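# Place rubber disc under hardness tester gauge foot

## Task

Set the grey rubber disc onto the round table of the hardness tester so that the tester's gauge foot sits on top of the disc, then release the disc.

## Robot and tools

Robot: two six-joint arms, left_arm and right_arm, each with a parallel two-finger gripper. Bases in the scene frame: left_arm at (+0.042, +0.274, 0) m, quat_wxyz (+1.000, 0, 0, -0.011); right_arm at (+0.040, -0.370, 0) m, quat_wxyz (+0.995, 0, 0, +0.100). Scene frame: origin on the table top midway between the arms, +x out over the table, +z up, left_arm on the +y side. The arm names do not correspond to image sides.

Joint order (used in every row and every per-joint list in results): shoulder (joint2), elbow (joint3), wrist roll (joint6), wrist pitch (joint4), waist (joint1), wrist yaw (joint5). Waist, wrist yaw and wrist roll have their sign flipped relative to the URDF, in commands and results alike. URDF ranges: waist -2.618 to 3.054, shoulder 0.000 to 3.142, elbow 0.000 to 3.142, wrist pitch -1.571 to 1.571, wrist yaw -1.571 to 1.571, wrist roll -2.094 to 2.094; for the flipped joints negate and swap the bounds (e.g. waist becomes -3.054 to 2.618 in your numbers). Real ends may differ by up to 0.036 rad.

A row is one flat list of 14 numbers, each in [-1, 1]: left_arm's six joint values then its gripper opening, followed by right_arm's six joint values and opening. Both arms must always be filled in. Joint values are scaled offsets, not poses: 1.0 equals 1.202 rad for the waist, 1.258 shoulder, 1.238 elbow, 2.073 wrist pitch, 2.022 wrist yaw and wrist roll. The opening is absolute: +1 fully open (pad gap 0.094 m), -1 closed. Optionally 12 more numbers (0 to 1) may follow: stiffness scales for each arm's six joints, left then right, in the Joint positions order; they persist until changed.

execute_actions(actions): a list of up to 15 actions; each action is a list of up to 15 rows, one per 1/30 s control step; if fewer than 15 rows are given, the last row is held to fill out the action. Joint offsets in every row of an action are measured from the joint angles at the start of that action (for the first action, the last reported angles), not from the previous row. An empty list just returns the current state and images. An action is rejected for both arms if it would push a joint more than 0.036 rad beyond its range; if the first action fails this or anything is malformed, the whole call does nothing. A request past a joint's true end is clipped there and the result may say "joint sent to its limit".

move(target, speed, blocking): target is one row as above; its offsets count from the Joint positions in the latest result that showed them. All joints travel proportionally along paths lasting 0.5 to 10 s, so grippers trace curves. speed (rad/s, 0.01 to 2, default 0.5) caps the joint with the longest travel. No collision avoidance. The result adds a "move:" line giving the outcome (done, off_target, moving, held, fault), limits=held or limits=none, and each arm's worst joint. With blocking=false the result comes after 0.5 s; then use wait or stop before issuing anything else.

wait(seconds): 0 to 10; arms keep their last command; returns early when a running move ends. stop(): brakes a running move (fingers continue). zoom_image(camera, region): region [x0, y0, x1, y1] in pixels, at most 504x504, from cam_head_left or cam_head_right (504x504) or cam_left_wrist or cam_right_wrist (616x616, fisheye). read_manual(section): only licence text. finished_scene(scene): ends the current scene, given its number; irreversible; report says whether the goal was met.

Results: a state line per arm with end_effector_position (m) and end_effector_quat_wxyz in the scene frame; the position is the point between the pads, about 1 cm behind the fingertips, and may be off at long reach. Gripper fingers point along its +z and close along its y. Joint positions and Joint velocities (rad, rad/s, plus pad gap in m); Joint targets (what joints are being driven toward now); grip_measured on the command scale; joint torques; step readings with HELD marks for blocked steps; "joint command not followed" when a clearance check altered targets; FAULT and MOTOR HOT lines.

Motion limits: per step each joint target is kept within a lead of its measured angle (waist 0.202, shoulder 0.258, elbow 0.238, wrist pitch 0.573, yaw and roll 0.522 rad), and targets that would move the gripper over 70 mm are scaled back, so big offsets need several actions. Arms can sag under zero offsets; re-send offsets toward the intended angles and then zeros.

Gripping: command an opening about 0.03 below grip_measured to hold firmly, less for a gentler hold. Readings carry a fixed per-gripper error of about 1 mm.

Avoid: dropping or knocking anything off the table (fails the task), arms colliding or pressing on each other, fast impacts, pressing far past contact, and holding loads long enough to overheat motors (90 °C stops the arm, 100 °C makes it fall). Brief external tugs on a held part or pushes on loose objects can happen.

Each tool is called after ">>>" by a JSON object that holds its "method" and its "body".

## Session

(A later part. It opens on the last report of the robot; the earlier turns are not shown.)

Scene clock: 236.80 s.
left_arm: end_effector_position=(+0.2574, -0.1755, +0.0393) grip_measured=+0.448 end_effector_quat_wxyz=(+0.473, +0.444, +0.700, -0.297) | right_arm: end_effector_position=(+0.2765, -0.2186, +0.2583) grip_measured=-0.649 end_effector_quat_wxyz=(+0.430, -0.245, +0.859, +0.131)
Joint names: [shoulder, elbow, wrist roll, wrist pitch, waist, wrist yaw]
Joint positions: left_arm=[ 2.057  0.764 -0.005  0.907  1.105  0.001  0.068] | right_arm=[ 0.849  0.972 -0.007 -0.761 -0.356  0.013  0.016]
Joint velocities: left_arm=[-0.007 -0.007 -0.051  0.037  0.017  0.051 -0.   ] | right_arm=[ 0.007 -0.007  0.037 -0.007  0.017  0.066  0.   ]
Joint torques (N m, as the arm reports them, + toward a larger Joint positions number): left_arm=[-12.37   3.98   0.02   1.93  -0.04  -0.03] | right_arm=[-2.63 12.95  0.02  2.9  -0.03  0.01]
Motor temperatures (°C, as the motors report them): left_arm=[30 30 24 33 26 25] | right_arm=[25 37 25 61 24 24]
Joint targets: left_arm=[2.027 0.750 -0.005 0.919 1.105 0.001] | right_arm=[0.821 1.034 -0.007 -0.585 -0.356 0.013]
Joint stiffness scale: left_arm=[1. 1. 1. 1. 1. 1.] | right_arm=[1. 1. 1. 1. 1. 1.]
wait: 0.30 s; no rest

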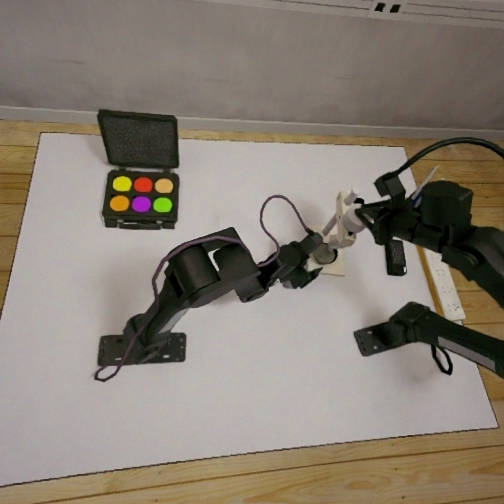

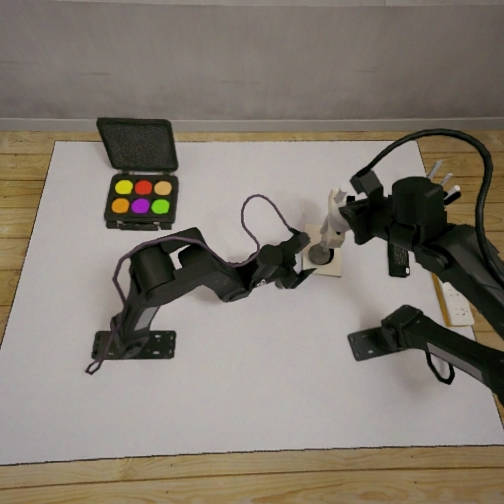

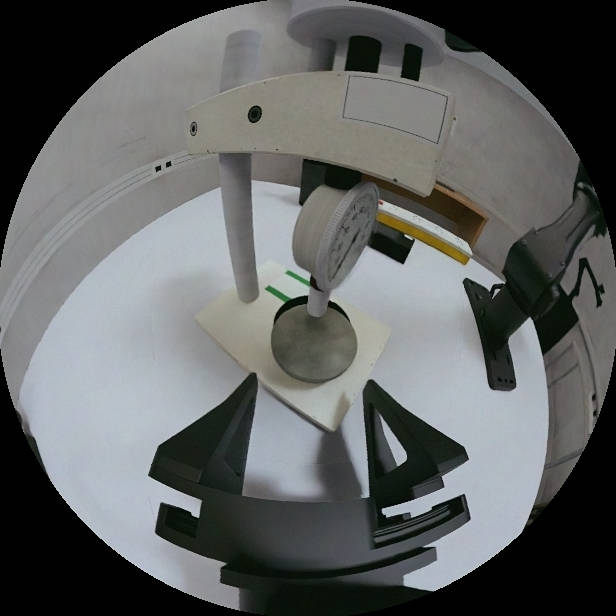

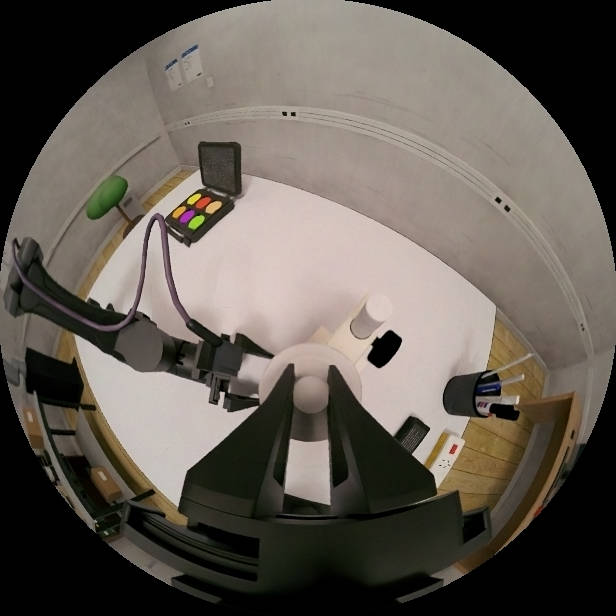

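>>> {"method": "execute_actions", "body": {"actions": [[[0,0,0,0,0,0,-0.36,-0.022,0.05,0,0.085,0,0,-0.7]],[[0.012,0.024,0,-0.008,0,0,-0.36,-0.022,0.05,0,0.085,0,0,-0.7],[0.015,0.030,0,-0.010,0,0,-0.36,-0.022,0.05,0,0.085,0,0,-0.7],[0.018,0.036,0,-0.012,0,0,-0.36,-0.022,0.05,0,0.085,0,0,-0.7],[0.021,0.042,0,-0.014,0,0,-0.36,-0.022,0.05,0,0.085,0,0,-0.7],[0.024,0.048,0,-0.016,0,0,-0.36,-0.022,0.05,0,0.085,0,0,-0.7],[0.027,0.054,0,-0.018,0,0,-0.36,-0.022,0.05,0,0.085,0,0,-0.7],[0.030,0.060,0,-0.020,0,0,-0.36,-0.022,0.05,0,0.085,0,0,-0.7],[0.033,0.066,0,-0.022,0,0,-0.36,-0.022,0.05,0,0.085,0,0,-0.7],[0.036,0.072,0,-0.024,0,0,-0.36,-0.022,0.05,0,0.085,0,0,-0.7],[0.039,0.078,0,-0.026,0,0,-0.36,-0.022,0.05,0,0.085,0,0,-0.7],[0.042,0.084,0,-0.028,0,0,-0.36,-0.022,0.05,0,0.085,0,0,-0.7],[0.045,0.090,0,-0.029,0,0,-0.36,-0.022,0.05,0,0.085,0,0,-0.7],[0.047,0.095,0,-0.030,0,0,-0.36,-0.022,0.05,0,0.085,0,0,-0.7],[0.049,0.099,0,-0.030,0,0,-0.36,-0.022,0.05,0,0.085,0,0,-0.7]]]}}

>>> {"method": "zoom_image", "body": {"camera": "cam_left_wrist", "region": [220, 260, 400, 440]}}

Scene clock: 245.27 s.
left_arm: end_effector_position=(+0.2668, -0.1953, +0.0445) grip_measured=-0.358 end_effector_quat_wxyz=(+0.479, +0.442, +0.697, -0.300) | right_arm: end_effector_position=(+0.2765, -0.2186, +0.2583) grip_measured=-0.649 end_effector_quat_wxyz=(+0.430, -0.245, +0.859, +0.131)
Joint names: [shoulder, elbow, wrist roll, wrist pitch, waist, wrist yaw]
Joint positions: left_arm=[ 2.098  0.856 -0.005  0.873  1.105  0.001  0.03 ] | right_arm=[ 0.849  0.972 -0.007 -0.761 -0.356  0.013  0.016]
Joint velocities: left_arm=[ 0.056  0.139 -0.022 -0.139 -0.002 -0.051  0.   ] | right_arm=[ 0.012 -0.007 -0.051  0.022  0.012  0.022 -0.   ]
Joint torques (N m, as the arm reports them, + toward a larger Joint positions number): left_arm=[-9.42  7.25  0.02  1.72 -0.02 -0.04] | right_arm=[-2.65 12.93  0.02  2.89  0.05  0.01]
Motor temperatures (°C, as the motors report them): left_arm=[31 30 24 34 26 25] | right_arm=[25 38 25 63 24 24]
Joint targets: left_arm=[2.119 0.886 -0.005 0.847 1.105 0.001] | right_arm=[0.821 1.034 -0.007 -0.585 -0.356 0.013]
Joint stiffness scale: left_arm=[1. 1. 1. 1. 1. 1.] | right_arm=[1. 1. 1. 1. 1. 1.]
Step readings (joint positions; steps 1 to 15: 1st action; 16 to 30: 2nd action):
0: left_arm=[2.057 0.764 -0.005 0.910 1.105 0.001] | right_arm=[0.849 0.972 -0.007 -0.761 -0.356 0.013]
1: left_arm=[2.057 0.764 -0.005 0.910 1.105 0.001] | right_arm=[0.849 0.972 -0.007 -0.761 -0.356 0.013]
2: left_arm=[2.057 0.764 -0.005 0.910 1.105 0.001] | right_arm=[0.849 0.972 -0.007 -0.761 -0.356 0.013]
4: left_arm=[2.057 0.764 -0.005 0.910 1.105 0.001] | right_arm=[0.849 0.972 -0.007 -0.761 -0.356 0.013]
8: left_arm=[2.057 0.764 -0.005 0.910 1.105 0.001] | right_arm=[0.849 0.972 -0.007 -0.761 -0.356 0.013]
15: left_arm=[2.057 0.764 -0.005 0.910 1.105 0.001] | right_arm=[0.849 0.972 -0.007 -0.761 -0.356 0.013]
16: left_arm=[2.057 0.764 -0.005 0.910 1.105 0.001] | right_arm=[0.849 0.972 -0.007 -0.761 -0.356 0.013]
17: left_arm=[2.057 0.765 -0.005 0.908 1.105 0.001] | right_arm=[0.849 0.972 -0.007 -0.761 -0.356 0.013]
19: left_arm=[2.058 0.774 -0.005 0.902 1.105 0.001] | right_arm=[0.849 0.972 -0.007 -0.761 -0.356 0.013]
23: left_arm=[2.072 0.807 -0.005 0.894 1.105 0.001] | right_arm=[0.849 0.972 -0.007 -0.761 -0.356 0.013]
30: Joint positions above

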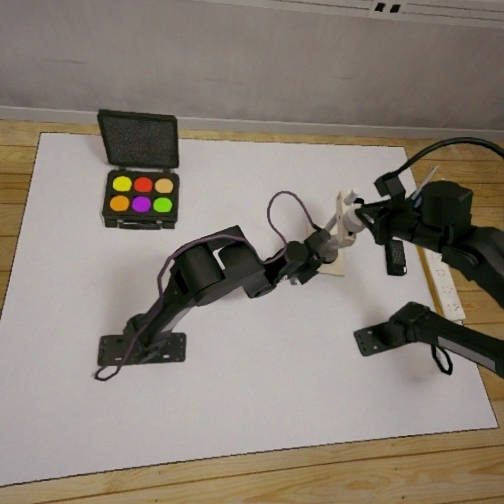

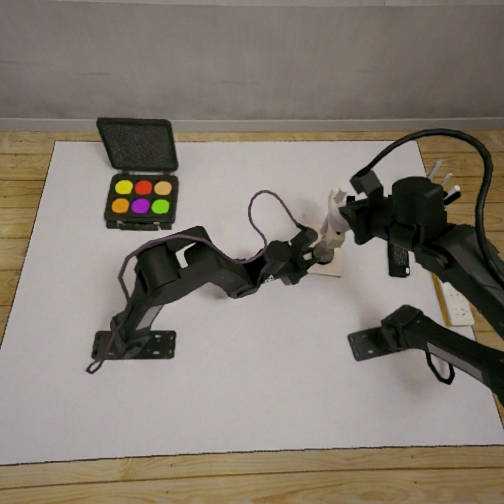

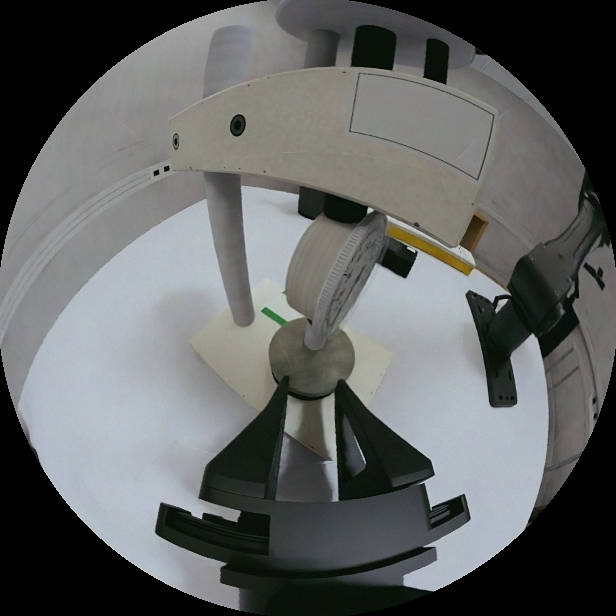

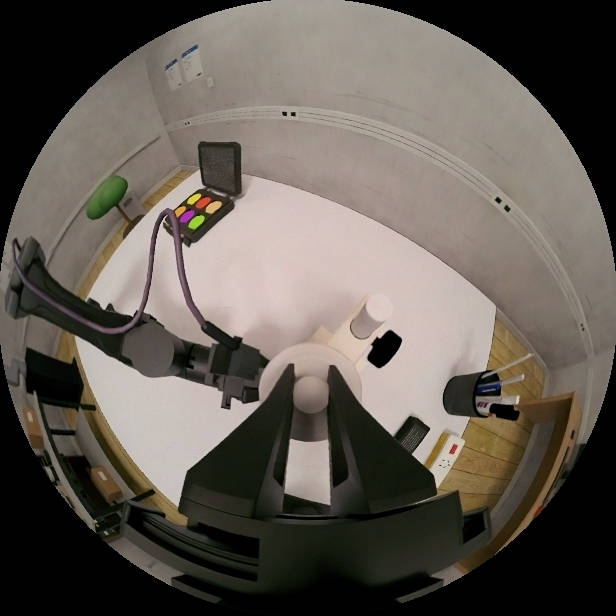

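Region (220, 260, 400, 440) of cam_left_wrist's 616x616 image, scaled by 2.800, with more detail than that image has.

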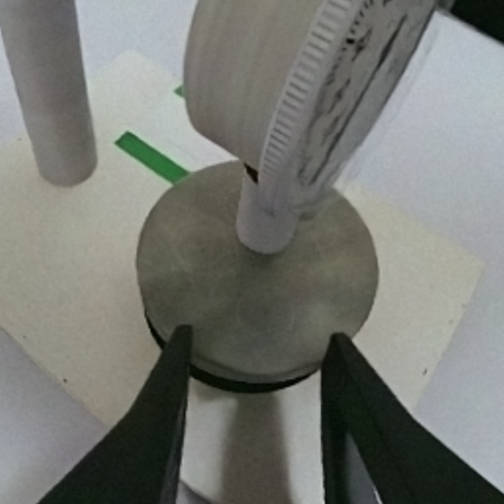

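>>> {"method": "execute_actions", "body": {"actions": [[[-0.026,-0.015,0,0.003,0,0,-0.36,-0.023,0.042,0,0.085,0,0,-0.7],[-0.032,-0.025,0,0.007,0,0,-0.36,-0.024,0.036,0,0.085,0,0,-0.7],[-0.038,-0.035,0,0.011,0,0,-0.36,-0.026,0.032,0,0.086,0,0,-0.7],[-0.044,-0.045,0,0.015,0,0,-0.36,-0.027,0.029,0,0.086,0,0,-0.7],[-0.050,-0.055,0,0.018,0,0,-0.36,-0.028,0.026,0,0.087,0,0,-0.7],[-0.056,-0.065,0,0.021,0,0,-0.36,-0.030,0.023,0,0.087,0,0,-0.7],[-0.062,-0.075,0,0.024,0,0,-0.36,-0.031,0.020,0,0.088,0,0,-0.7],[-0.068,-0.085,0,0.027,0,0,-0.36,-0.032,0.017,0,0.088,0,0,-0.7],[-0.074,-0.095,0,0.030,0,0,-0.36,-0.033,0.014,0,0.089,0,0,-0.7],[-0.080,-0.105,0,0.033,0,0,-0.36,-0.034,0.011,0,0.089,0,0,-0.7],[-0.086,-0.115,0,0.036,0,0,-0.36,-0.035,0.008,0,0.09,0,0,-0.7],[-0.092,-0.125,0,0.039,0,0,-0.36,-0.036,0.005,0,0.09,0,0,-0.7],[-0.098,-0.135,0,0.042,0,0,-0.36,-0.037,0.002,0,0.09,0,0,-0.7],[-0.104,-0.145,0,0.045,0,0,-0.36,-0.038,-0.001,0,0.09,0,0,-0.7],[-0.110,-0.155,0,0.048,0,0,-0.36,-0.039,-0.004,0,0.09,0,0,-0.7]]]}}

>>> {"method": "wait", "body": {"seconds": 0.3}}

Scene clock: 254.10 s.
left_arm: end_effector_position=(+0.2520, -0.1643, +0.0510) grip_measured=-0.358 end_effector_quat_wxyz=(+0.482, +0.441, +0.694, -0.302) | right_arm: end_effector_position=(+0.2766, -0.2185, +0.2492) grip_measured=-0.649 end_effector_quat_wxyz=(+0.424, -0.246, +0.862, +0.129)
Joint names: [shoulder, elbow, wrist roll, wrist pitch, waist, wrist yaw]
Joint positions: left_arm=[ 2.     0.701 -0.005  0.939  1.105  0.001  0.03 ] | right_arm=[ 0.849  0.945 -0.007 -0.749 -0.356  0.013  0.016]
Joint velocities: left_arm=[-0.217 -0.359  0.066  0.198  0.007  0.081 -0.001] | right_arm=[-0.061 -0.046  0.007  0.081  0.007  0.037 -0.   ]
Joint torques (N m, as the arm reports them, + toward a larger Joint positions number): left_arm=[-11.5    3.63   0.03   1.96  -0.05  -0.02] | right_arm=[-3.92  9.7   0.03  2.81  0.03  0.01]
Motor temperatures (°C, as the motors report them): left_arm=[30 30 24 33 26 25] | right_arm=[25 38 25 65 24 24]
Joint targets: left_arm=[1.959 0.664 -0.005 0.973 1.105 0.001] | right_arm=[0.800 0.967 -0.007 -0.574 -0.356 0.013]
Joint stiffness scale: left_arm=[1. 1. 1. 1. 1. 1.] | right_arm=[1. 1. 1. 1. 1. 1.]
Step readings (joint positions):
0: left_arm=[2.100 0.860 -0.005 0.870 1.105 0.001] | right_arm=[0.849 0.972 -0.007 -0.761 -0.356 0.013]
1: left_arm=[2.100 0.860 -0.005 0.870 1.105 0.001] | right_arm=[0.849 0.972 -0.007 -0.761 -0.356 0.013]
2: left_arm=[2.099 0.858 -0.005 0.872 1.105 0.001] | right_arm=[0.849 0.972 -0.007 -0.761 -0.356 0.013]
4: left_arm=[2.087 0.839 -0.005 0.879 1.105 0.001] | right_arm=[0.849 0.972 -0.007 -0.761 -0.356 0.013]
8: left_arm=[2.053 0.788 -0.005 0.898 1.105 0.001] | right_arm=[0.849 0.968 -0.007 -0.760 -0.356 0.013]
15: Joint positions above

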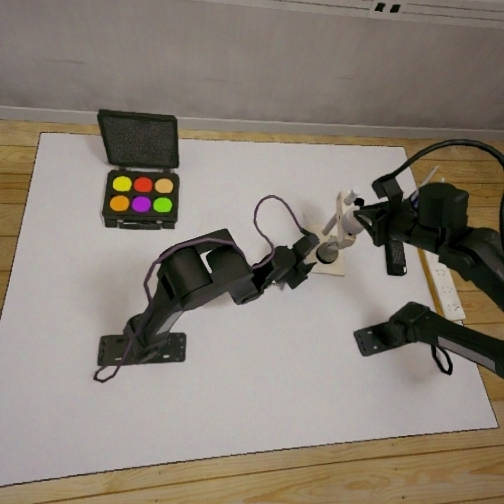

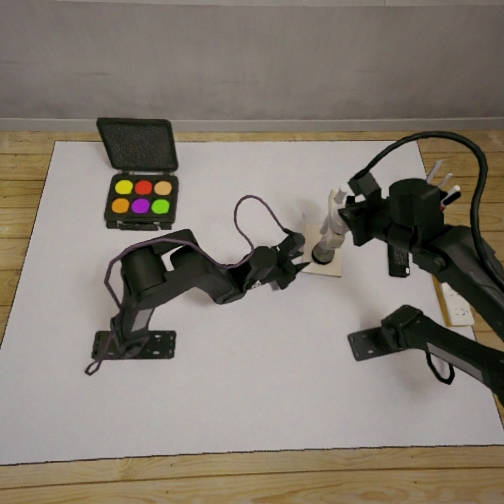

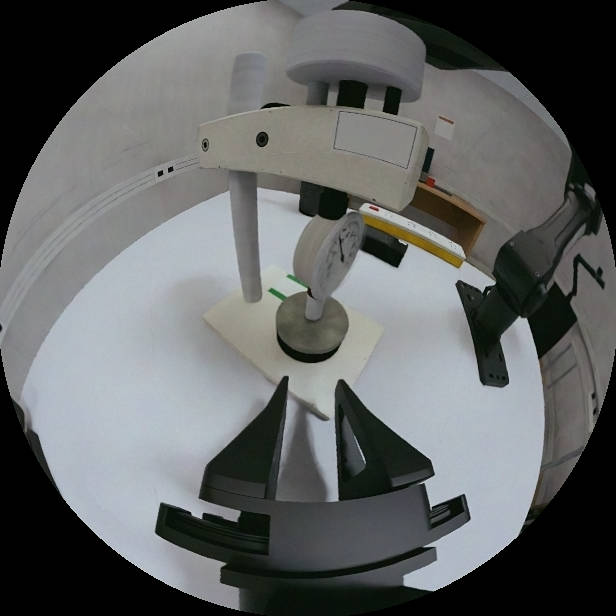

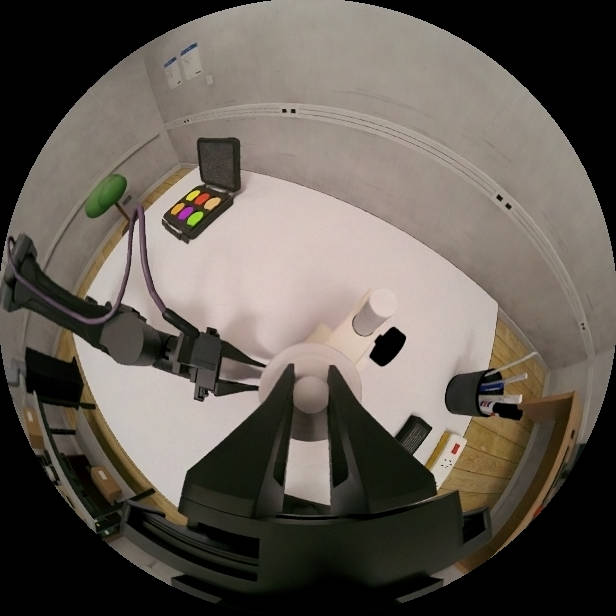

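Scene clock: 254.40 s.
left_arm: end_effector_position=(+0.2504, -0.1607, +0.0543) grip_measured=-0.358 end_effector_quat_wxyz=(+0.486, +0.439, +0.691, -0.305) | right_arm: end_effector_position=(+0.2766, -0.2186, +0.2499) grip_measured=-0.649 end_effector_quat_wxyz=(+0.427, -0.246, +0.861, +0.130)
Joint names: [shoulder, elbow, wrist roll, wrist pitch, waist, wrist yaw]
Joint positions: left_arm=[ 1.987  0.679 -0.005  0.96   1.105  0.001  0.03 ] | right_arm=[ 0.844  0.942 -0.007 -0.744 -0.356  0.013  0.016]
Joint velocities: left_arm=[-0.007 -0.012  0.051 -0.022 -0.012 -0.007  0.   ] | right_arm=[ 0.002 -0.002 -0.037 -0.11  -0.002 -0.022 -0.   ]
Joint torques (N m, as the arm reports them, + toward a larger Joint positions number): left_arm=[-11.5    3.71   0.02   1.97  -0.03  -0.03] | right_arm=[-3.82  9.76  0.02  2.84  0.02 -0.01]
Motor temperatures (°C, as the motors report them): left_arm=[30 30 24 33 26 25] | right_arm=[25 38 25 65 24 24]
Joint targets: left_arm=[1.959 0.664 -0.005 0.973 1.105 0.001] | right_arm=[0.800 0.967 -0.007 -0.574 -0.356 0.013]
Joint stiffness scale: left_arm=[1. 1. 1. 1. 1. 1.] | right_arm=[1. 1. 1. 1. 1. 1.]
wait: 0.30 s; no rest

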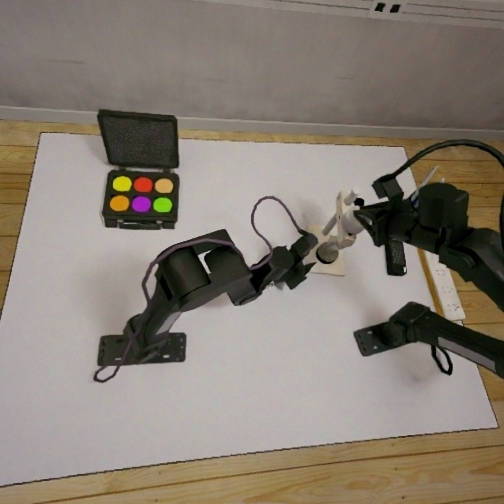

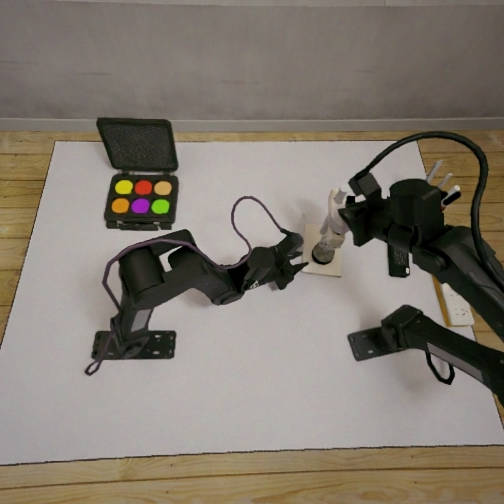

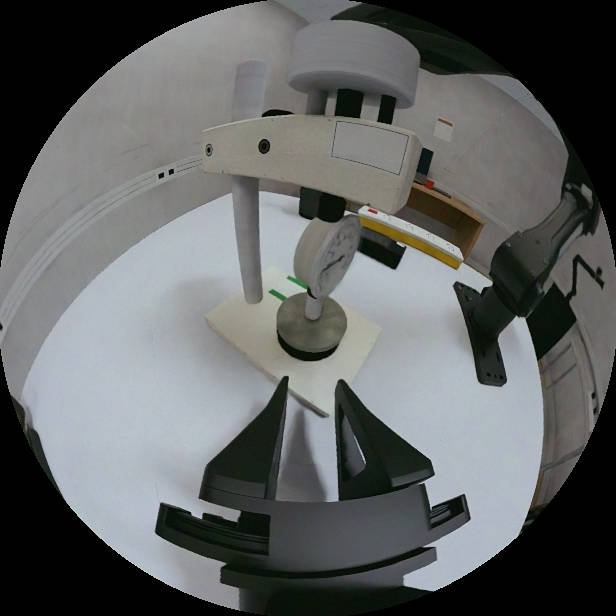

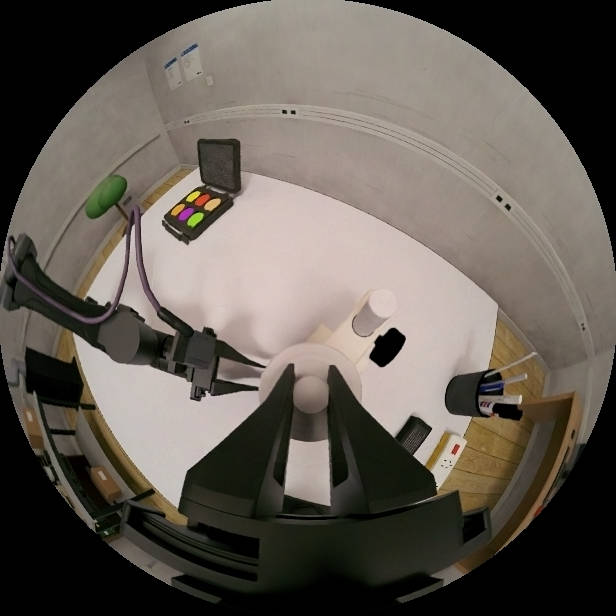

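Nearly touching. Unload, open, and lift away.

>>> {"method": "execute_actions", "body": {"actions": [[[0,0,0,0,0,0,-0.36,-0.031,0.017,0,0.073,0,0,-0.7],[0,0,0,0,0,0,-0.36,-0.027,0.014,0,0.064,0,0,-0.7],[0,0,0,0,0,0,-0.36,-0.023,0.011,0,0.055,0,0,-0.7],[0,0,0,0,0,0,-0.36,-0.019,0.008,0,0.046,0,0,-0.7],[0,0,0,0,0,0,-0.36,-0.015,0.005,0,0.037,0,0,-0.7],[0,0,0,0,0,0,-0.36,-0.011,0.002,0,0.028,0,0,-0.7],[0,0,0,0,0,0,-0.36,-0.007,-0.001,0,0.019,0,0,-0.7],[0,0,0,0,0,0,-0.36,-0.003,-0.004,0,0.010,0,0,-0.7],[0,0,0,0,0,0,-0.36,0,-0.006,0,0.002,0,0,-0.7],[0,0,0,0,0,0,-0.36,0,-0.006,0,0.002,0,0,-0.7],[0,0,0,0,0,0,-0.36,0,-0.006,0,0.002,0,0,-0.7],[0,0,0,0,0,0,-0.36,0,-0.006,0,0.002,0,0,-0.2]],[[0,0,0,0,0,0,-0.36,0,0.015,0,0,0,0,-0.2],[0,0,0,0,0,0,-0.36,0,0.025,0,0,0,0,-0.2],[0,0,0,0,0,0,-0.36,0,0.035,0,0,0,0,-0.2],[0,0,0,0,0,0,-0.36,0,0.045,0,0,0,0,-0.2],[0,0,0,0,0,0,-0.36,-0.01,0.055,0,0,0,0,-0.2],[0,0,0,0,0,0,-0.36,-0.02,0.065,0,0,0,0,-0.2],[0,0,0,0,0,0,-0.36,-0.03,0.075,0,0,0,0,-0.2],[0,0,0,0,0,0,-0.36,-0.04,0.08,0,0,0,0,-0.2]]]}}

>>> {"method": "zoom_image", "body": {"camera": "cam_left_wrist", "region": [220, 200, 400, 380]}}

Scene clock: 261.97 s.
left_arm: end_effector_position=(+0.2505, -0.1610, +0.0551) grip_measured=-0.358 end_effector_quat_wxyz=(+0.488, +0.438, +0.691, -0.306) | right_arm: end_effector_position=(+0.2761, -0.2189, +0.3005) grip_measured=-0.202 end_effector_quat_wxyz=(+0.486, -0.237, +0.828, +0.147)
Joint names: [shoulder, elbow, wrist roll, wrist pitch, waist, wrist yaw]
Joint positions: left_arm=[ 1.987  0.679 -0.005  0.964  1.105  0.001  0.03 ] | right_arm=[ 0.805  1.025 -0.007 -0.726 -0.356  0.013  0.037]
Joint velocities: left_arm=[-0.027  0.007 -0.066 -0.007 -0.002 -0.081  0.001] | right_arm=[-0.007 -0.012 -0.022  0.022 -0.007  0.022  0.   ]
Joint torques (N m, as the arm reports them, + toward a larger Joint positions number): left_arm=[-9.33  5.04  0.02  1.93 -0.07 -0.04] | right_arm=[-0.94  8.25  0.02  1.44  0.01  0.  ]
Motor temperatures (°C, as the motors report them): left_arm=[31 30 24 34 26 25] | right_arm=[25 37 25 65 24 24]
Joint targets: left_arm=[1.987 0.679 -0.005 0.964 1.105 0.001] | right_arm=[0.794 1.034 -0.007 -0.739 -0.356 0.013]
Joint stiffness scale: left_arm=[1. 1. 1. 1. 1. 1.] | right_arm=[1. 1. 1. 1. 1. 1.]
Step readings (joint positions; steps 1 to 15: 1st action; 16 to 30: 2nd action):
0: left_arm=[1.987 0.679 -0.005 0.964 1.105 0.001] | right_arm=[0.844 0.942 -0.007 -0.744 -0.356 0.013]
1: left_arm=[1.987 0.679 -0.005 0.964 1.105 0.001] | right_arm=[0.844 0.942 -0.007 -0.744 -0.356 0.013]
2: left_arm=[1.987 0.679 -0.005 0.964 1.105 0.001] | right_arm=[0.844 0.941 -0.007 -0.744 -0.356 0.013]
4: left_arm=[1.987 0.679 -0.005 0.964 1.105 0.001] | right_arm=[0.844 0.939 -0.007 -0.744 -0.356 0.013]
8: left_arm=[1.987 0.679 -0.005 0.964 1.105 0.001] | right_arm=[0.844 0.936 -0.007 -0.745 -0.356 0.013]
15: left_arm=[1.987 0.679 -0.005 0.964 1.105 0.001] | right_arm=[0.844 0.935 -0.007 -0.739 -0.356 0.013]
16: left_arm=[1.987 0.679 -0.005 0.964 1.105 0.001] | right_arm=[0.844 0.935 -0.007 -0.739 -0.356 0.013]
17: left_arm=[1.987 0.679 -0.005 0.964 1.105 0.001] | right_arm=[0.844 0.937 -0.007 -0.739 -0.356 0.013]
19: left_arm=[1.987 0.679 -0.005 0.964 1.105 0.001] | right_arm=[0.844 0.950 -0.007 -0.739 -0.356 0.013]
23: left_arm=[1.987 0.679 -0.005 0.964 1.105 0.001] | right_arm=[0.837 1.000 -0.007 -0.737 -0.356 0.013]
30: Joint positions above

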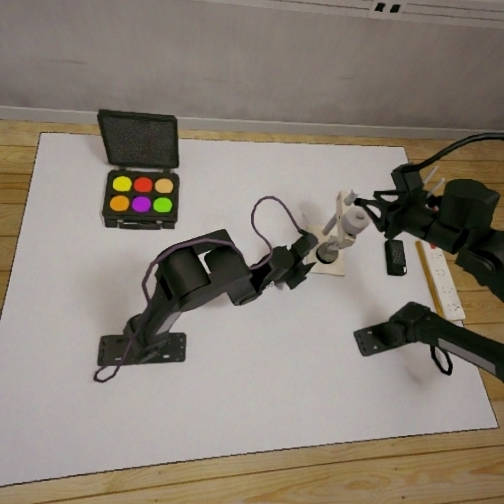

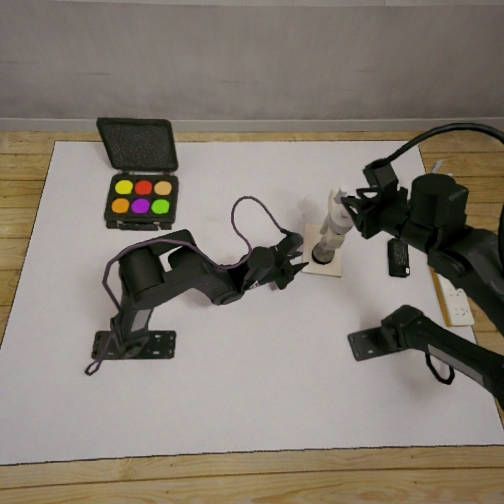

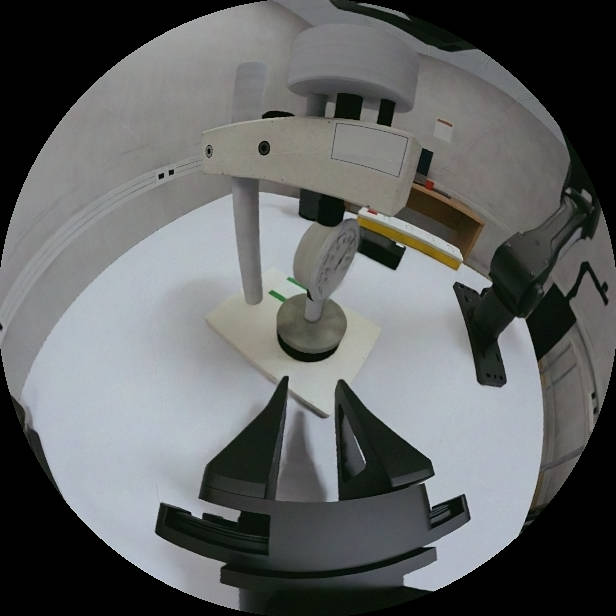

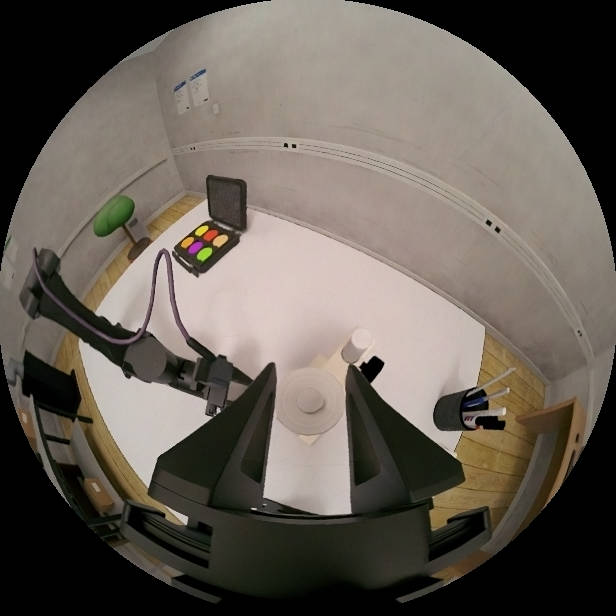

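Region (220, 200, 400, 380) of cam_left_wrist's 616x616 image, scaled by 2.800, with more detail than that image has.

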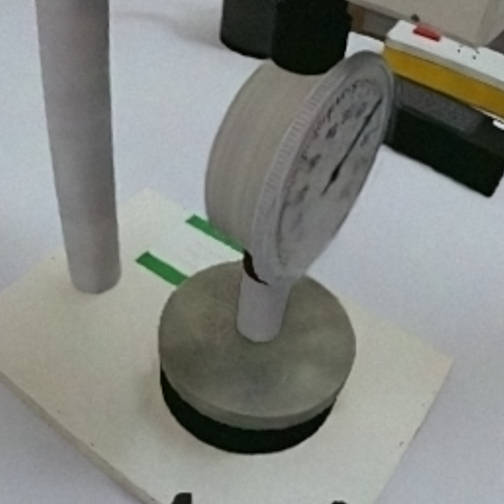

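>>> {"method": "finished_scene", "body": {"scene": 1}}

The scene is finished: the task was done.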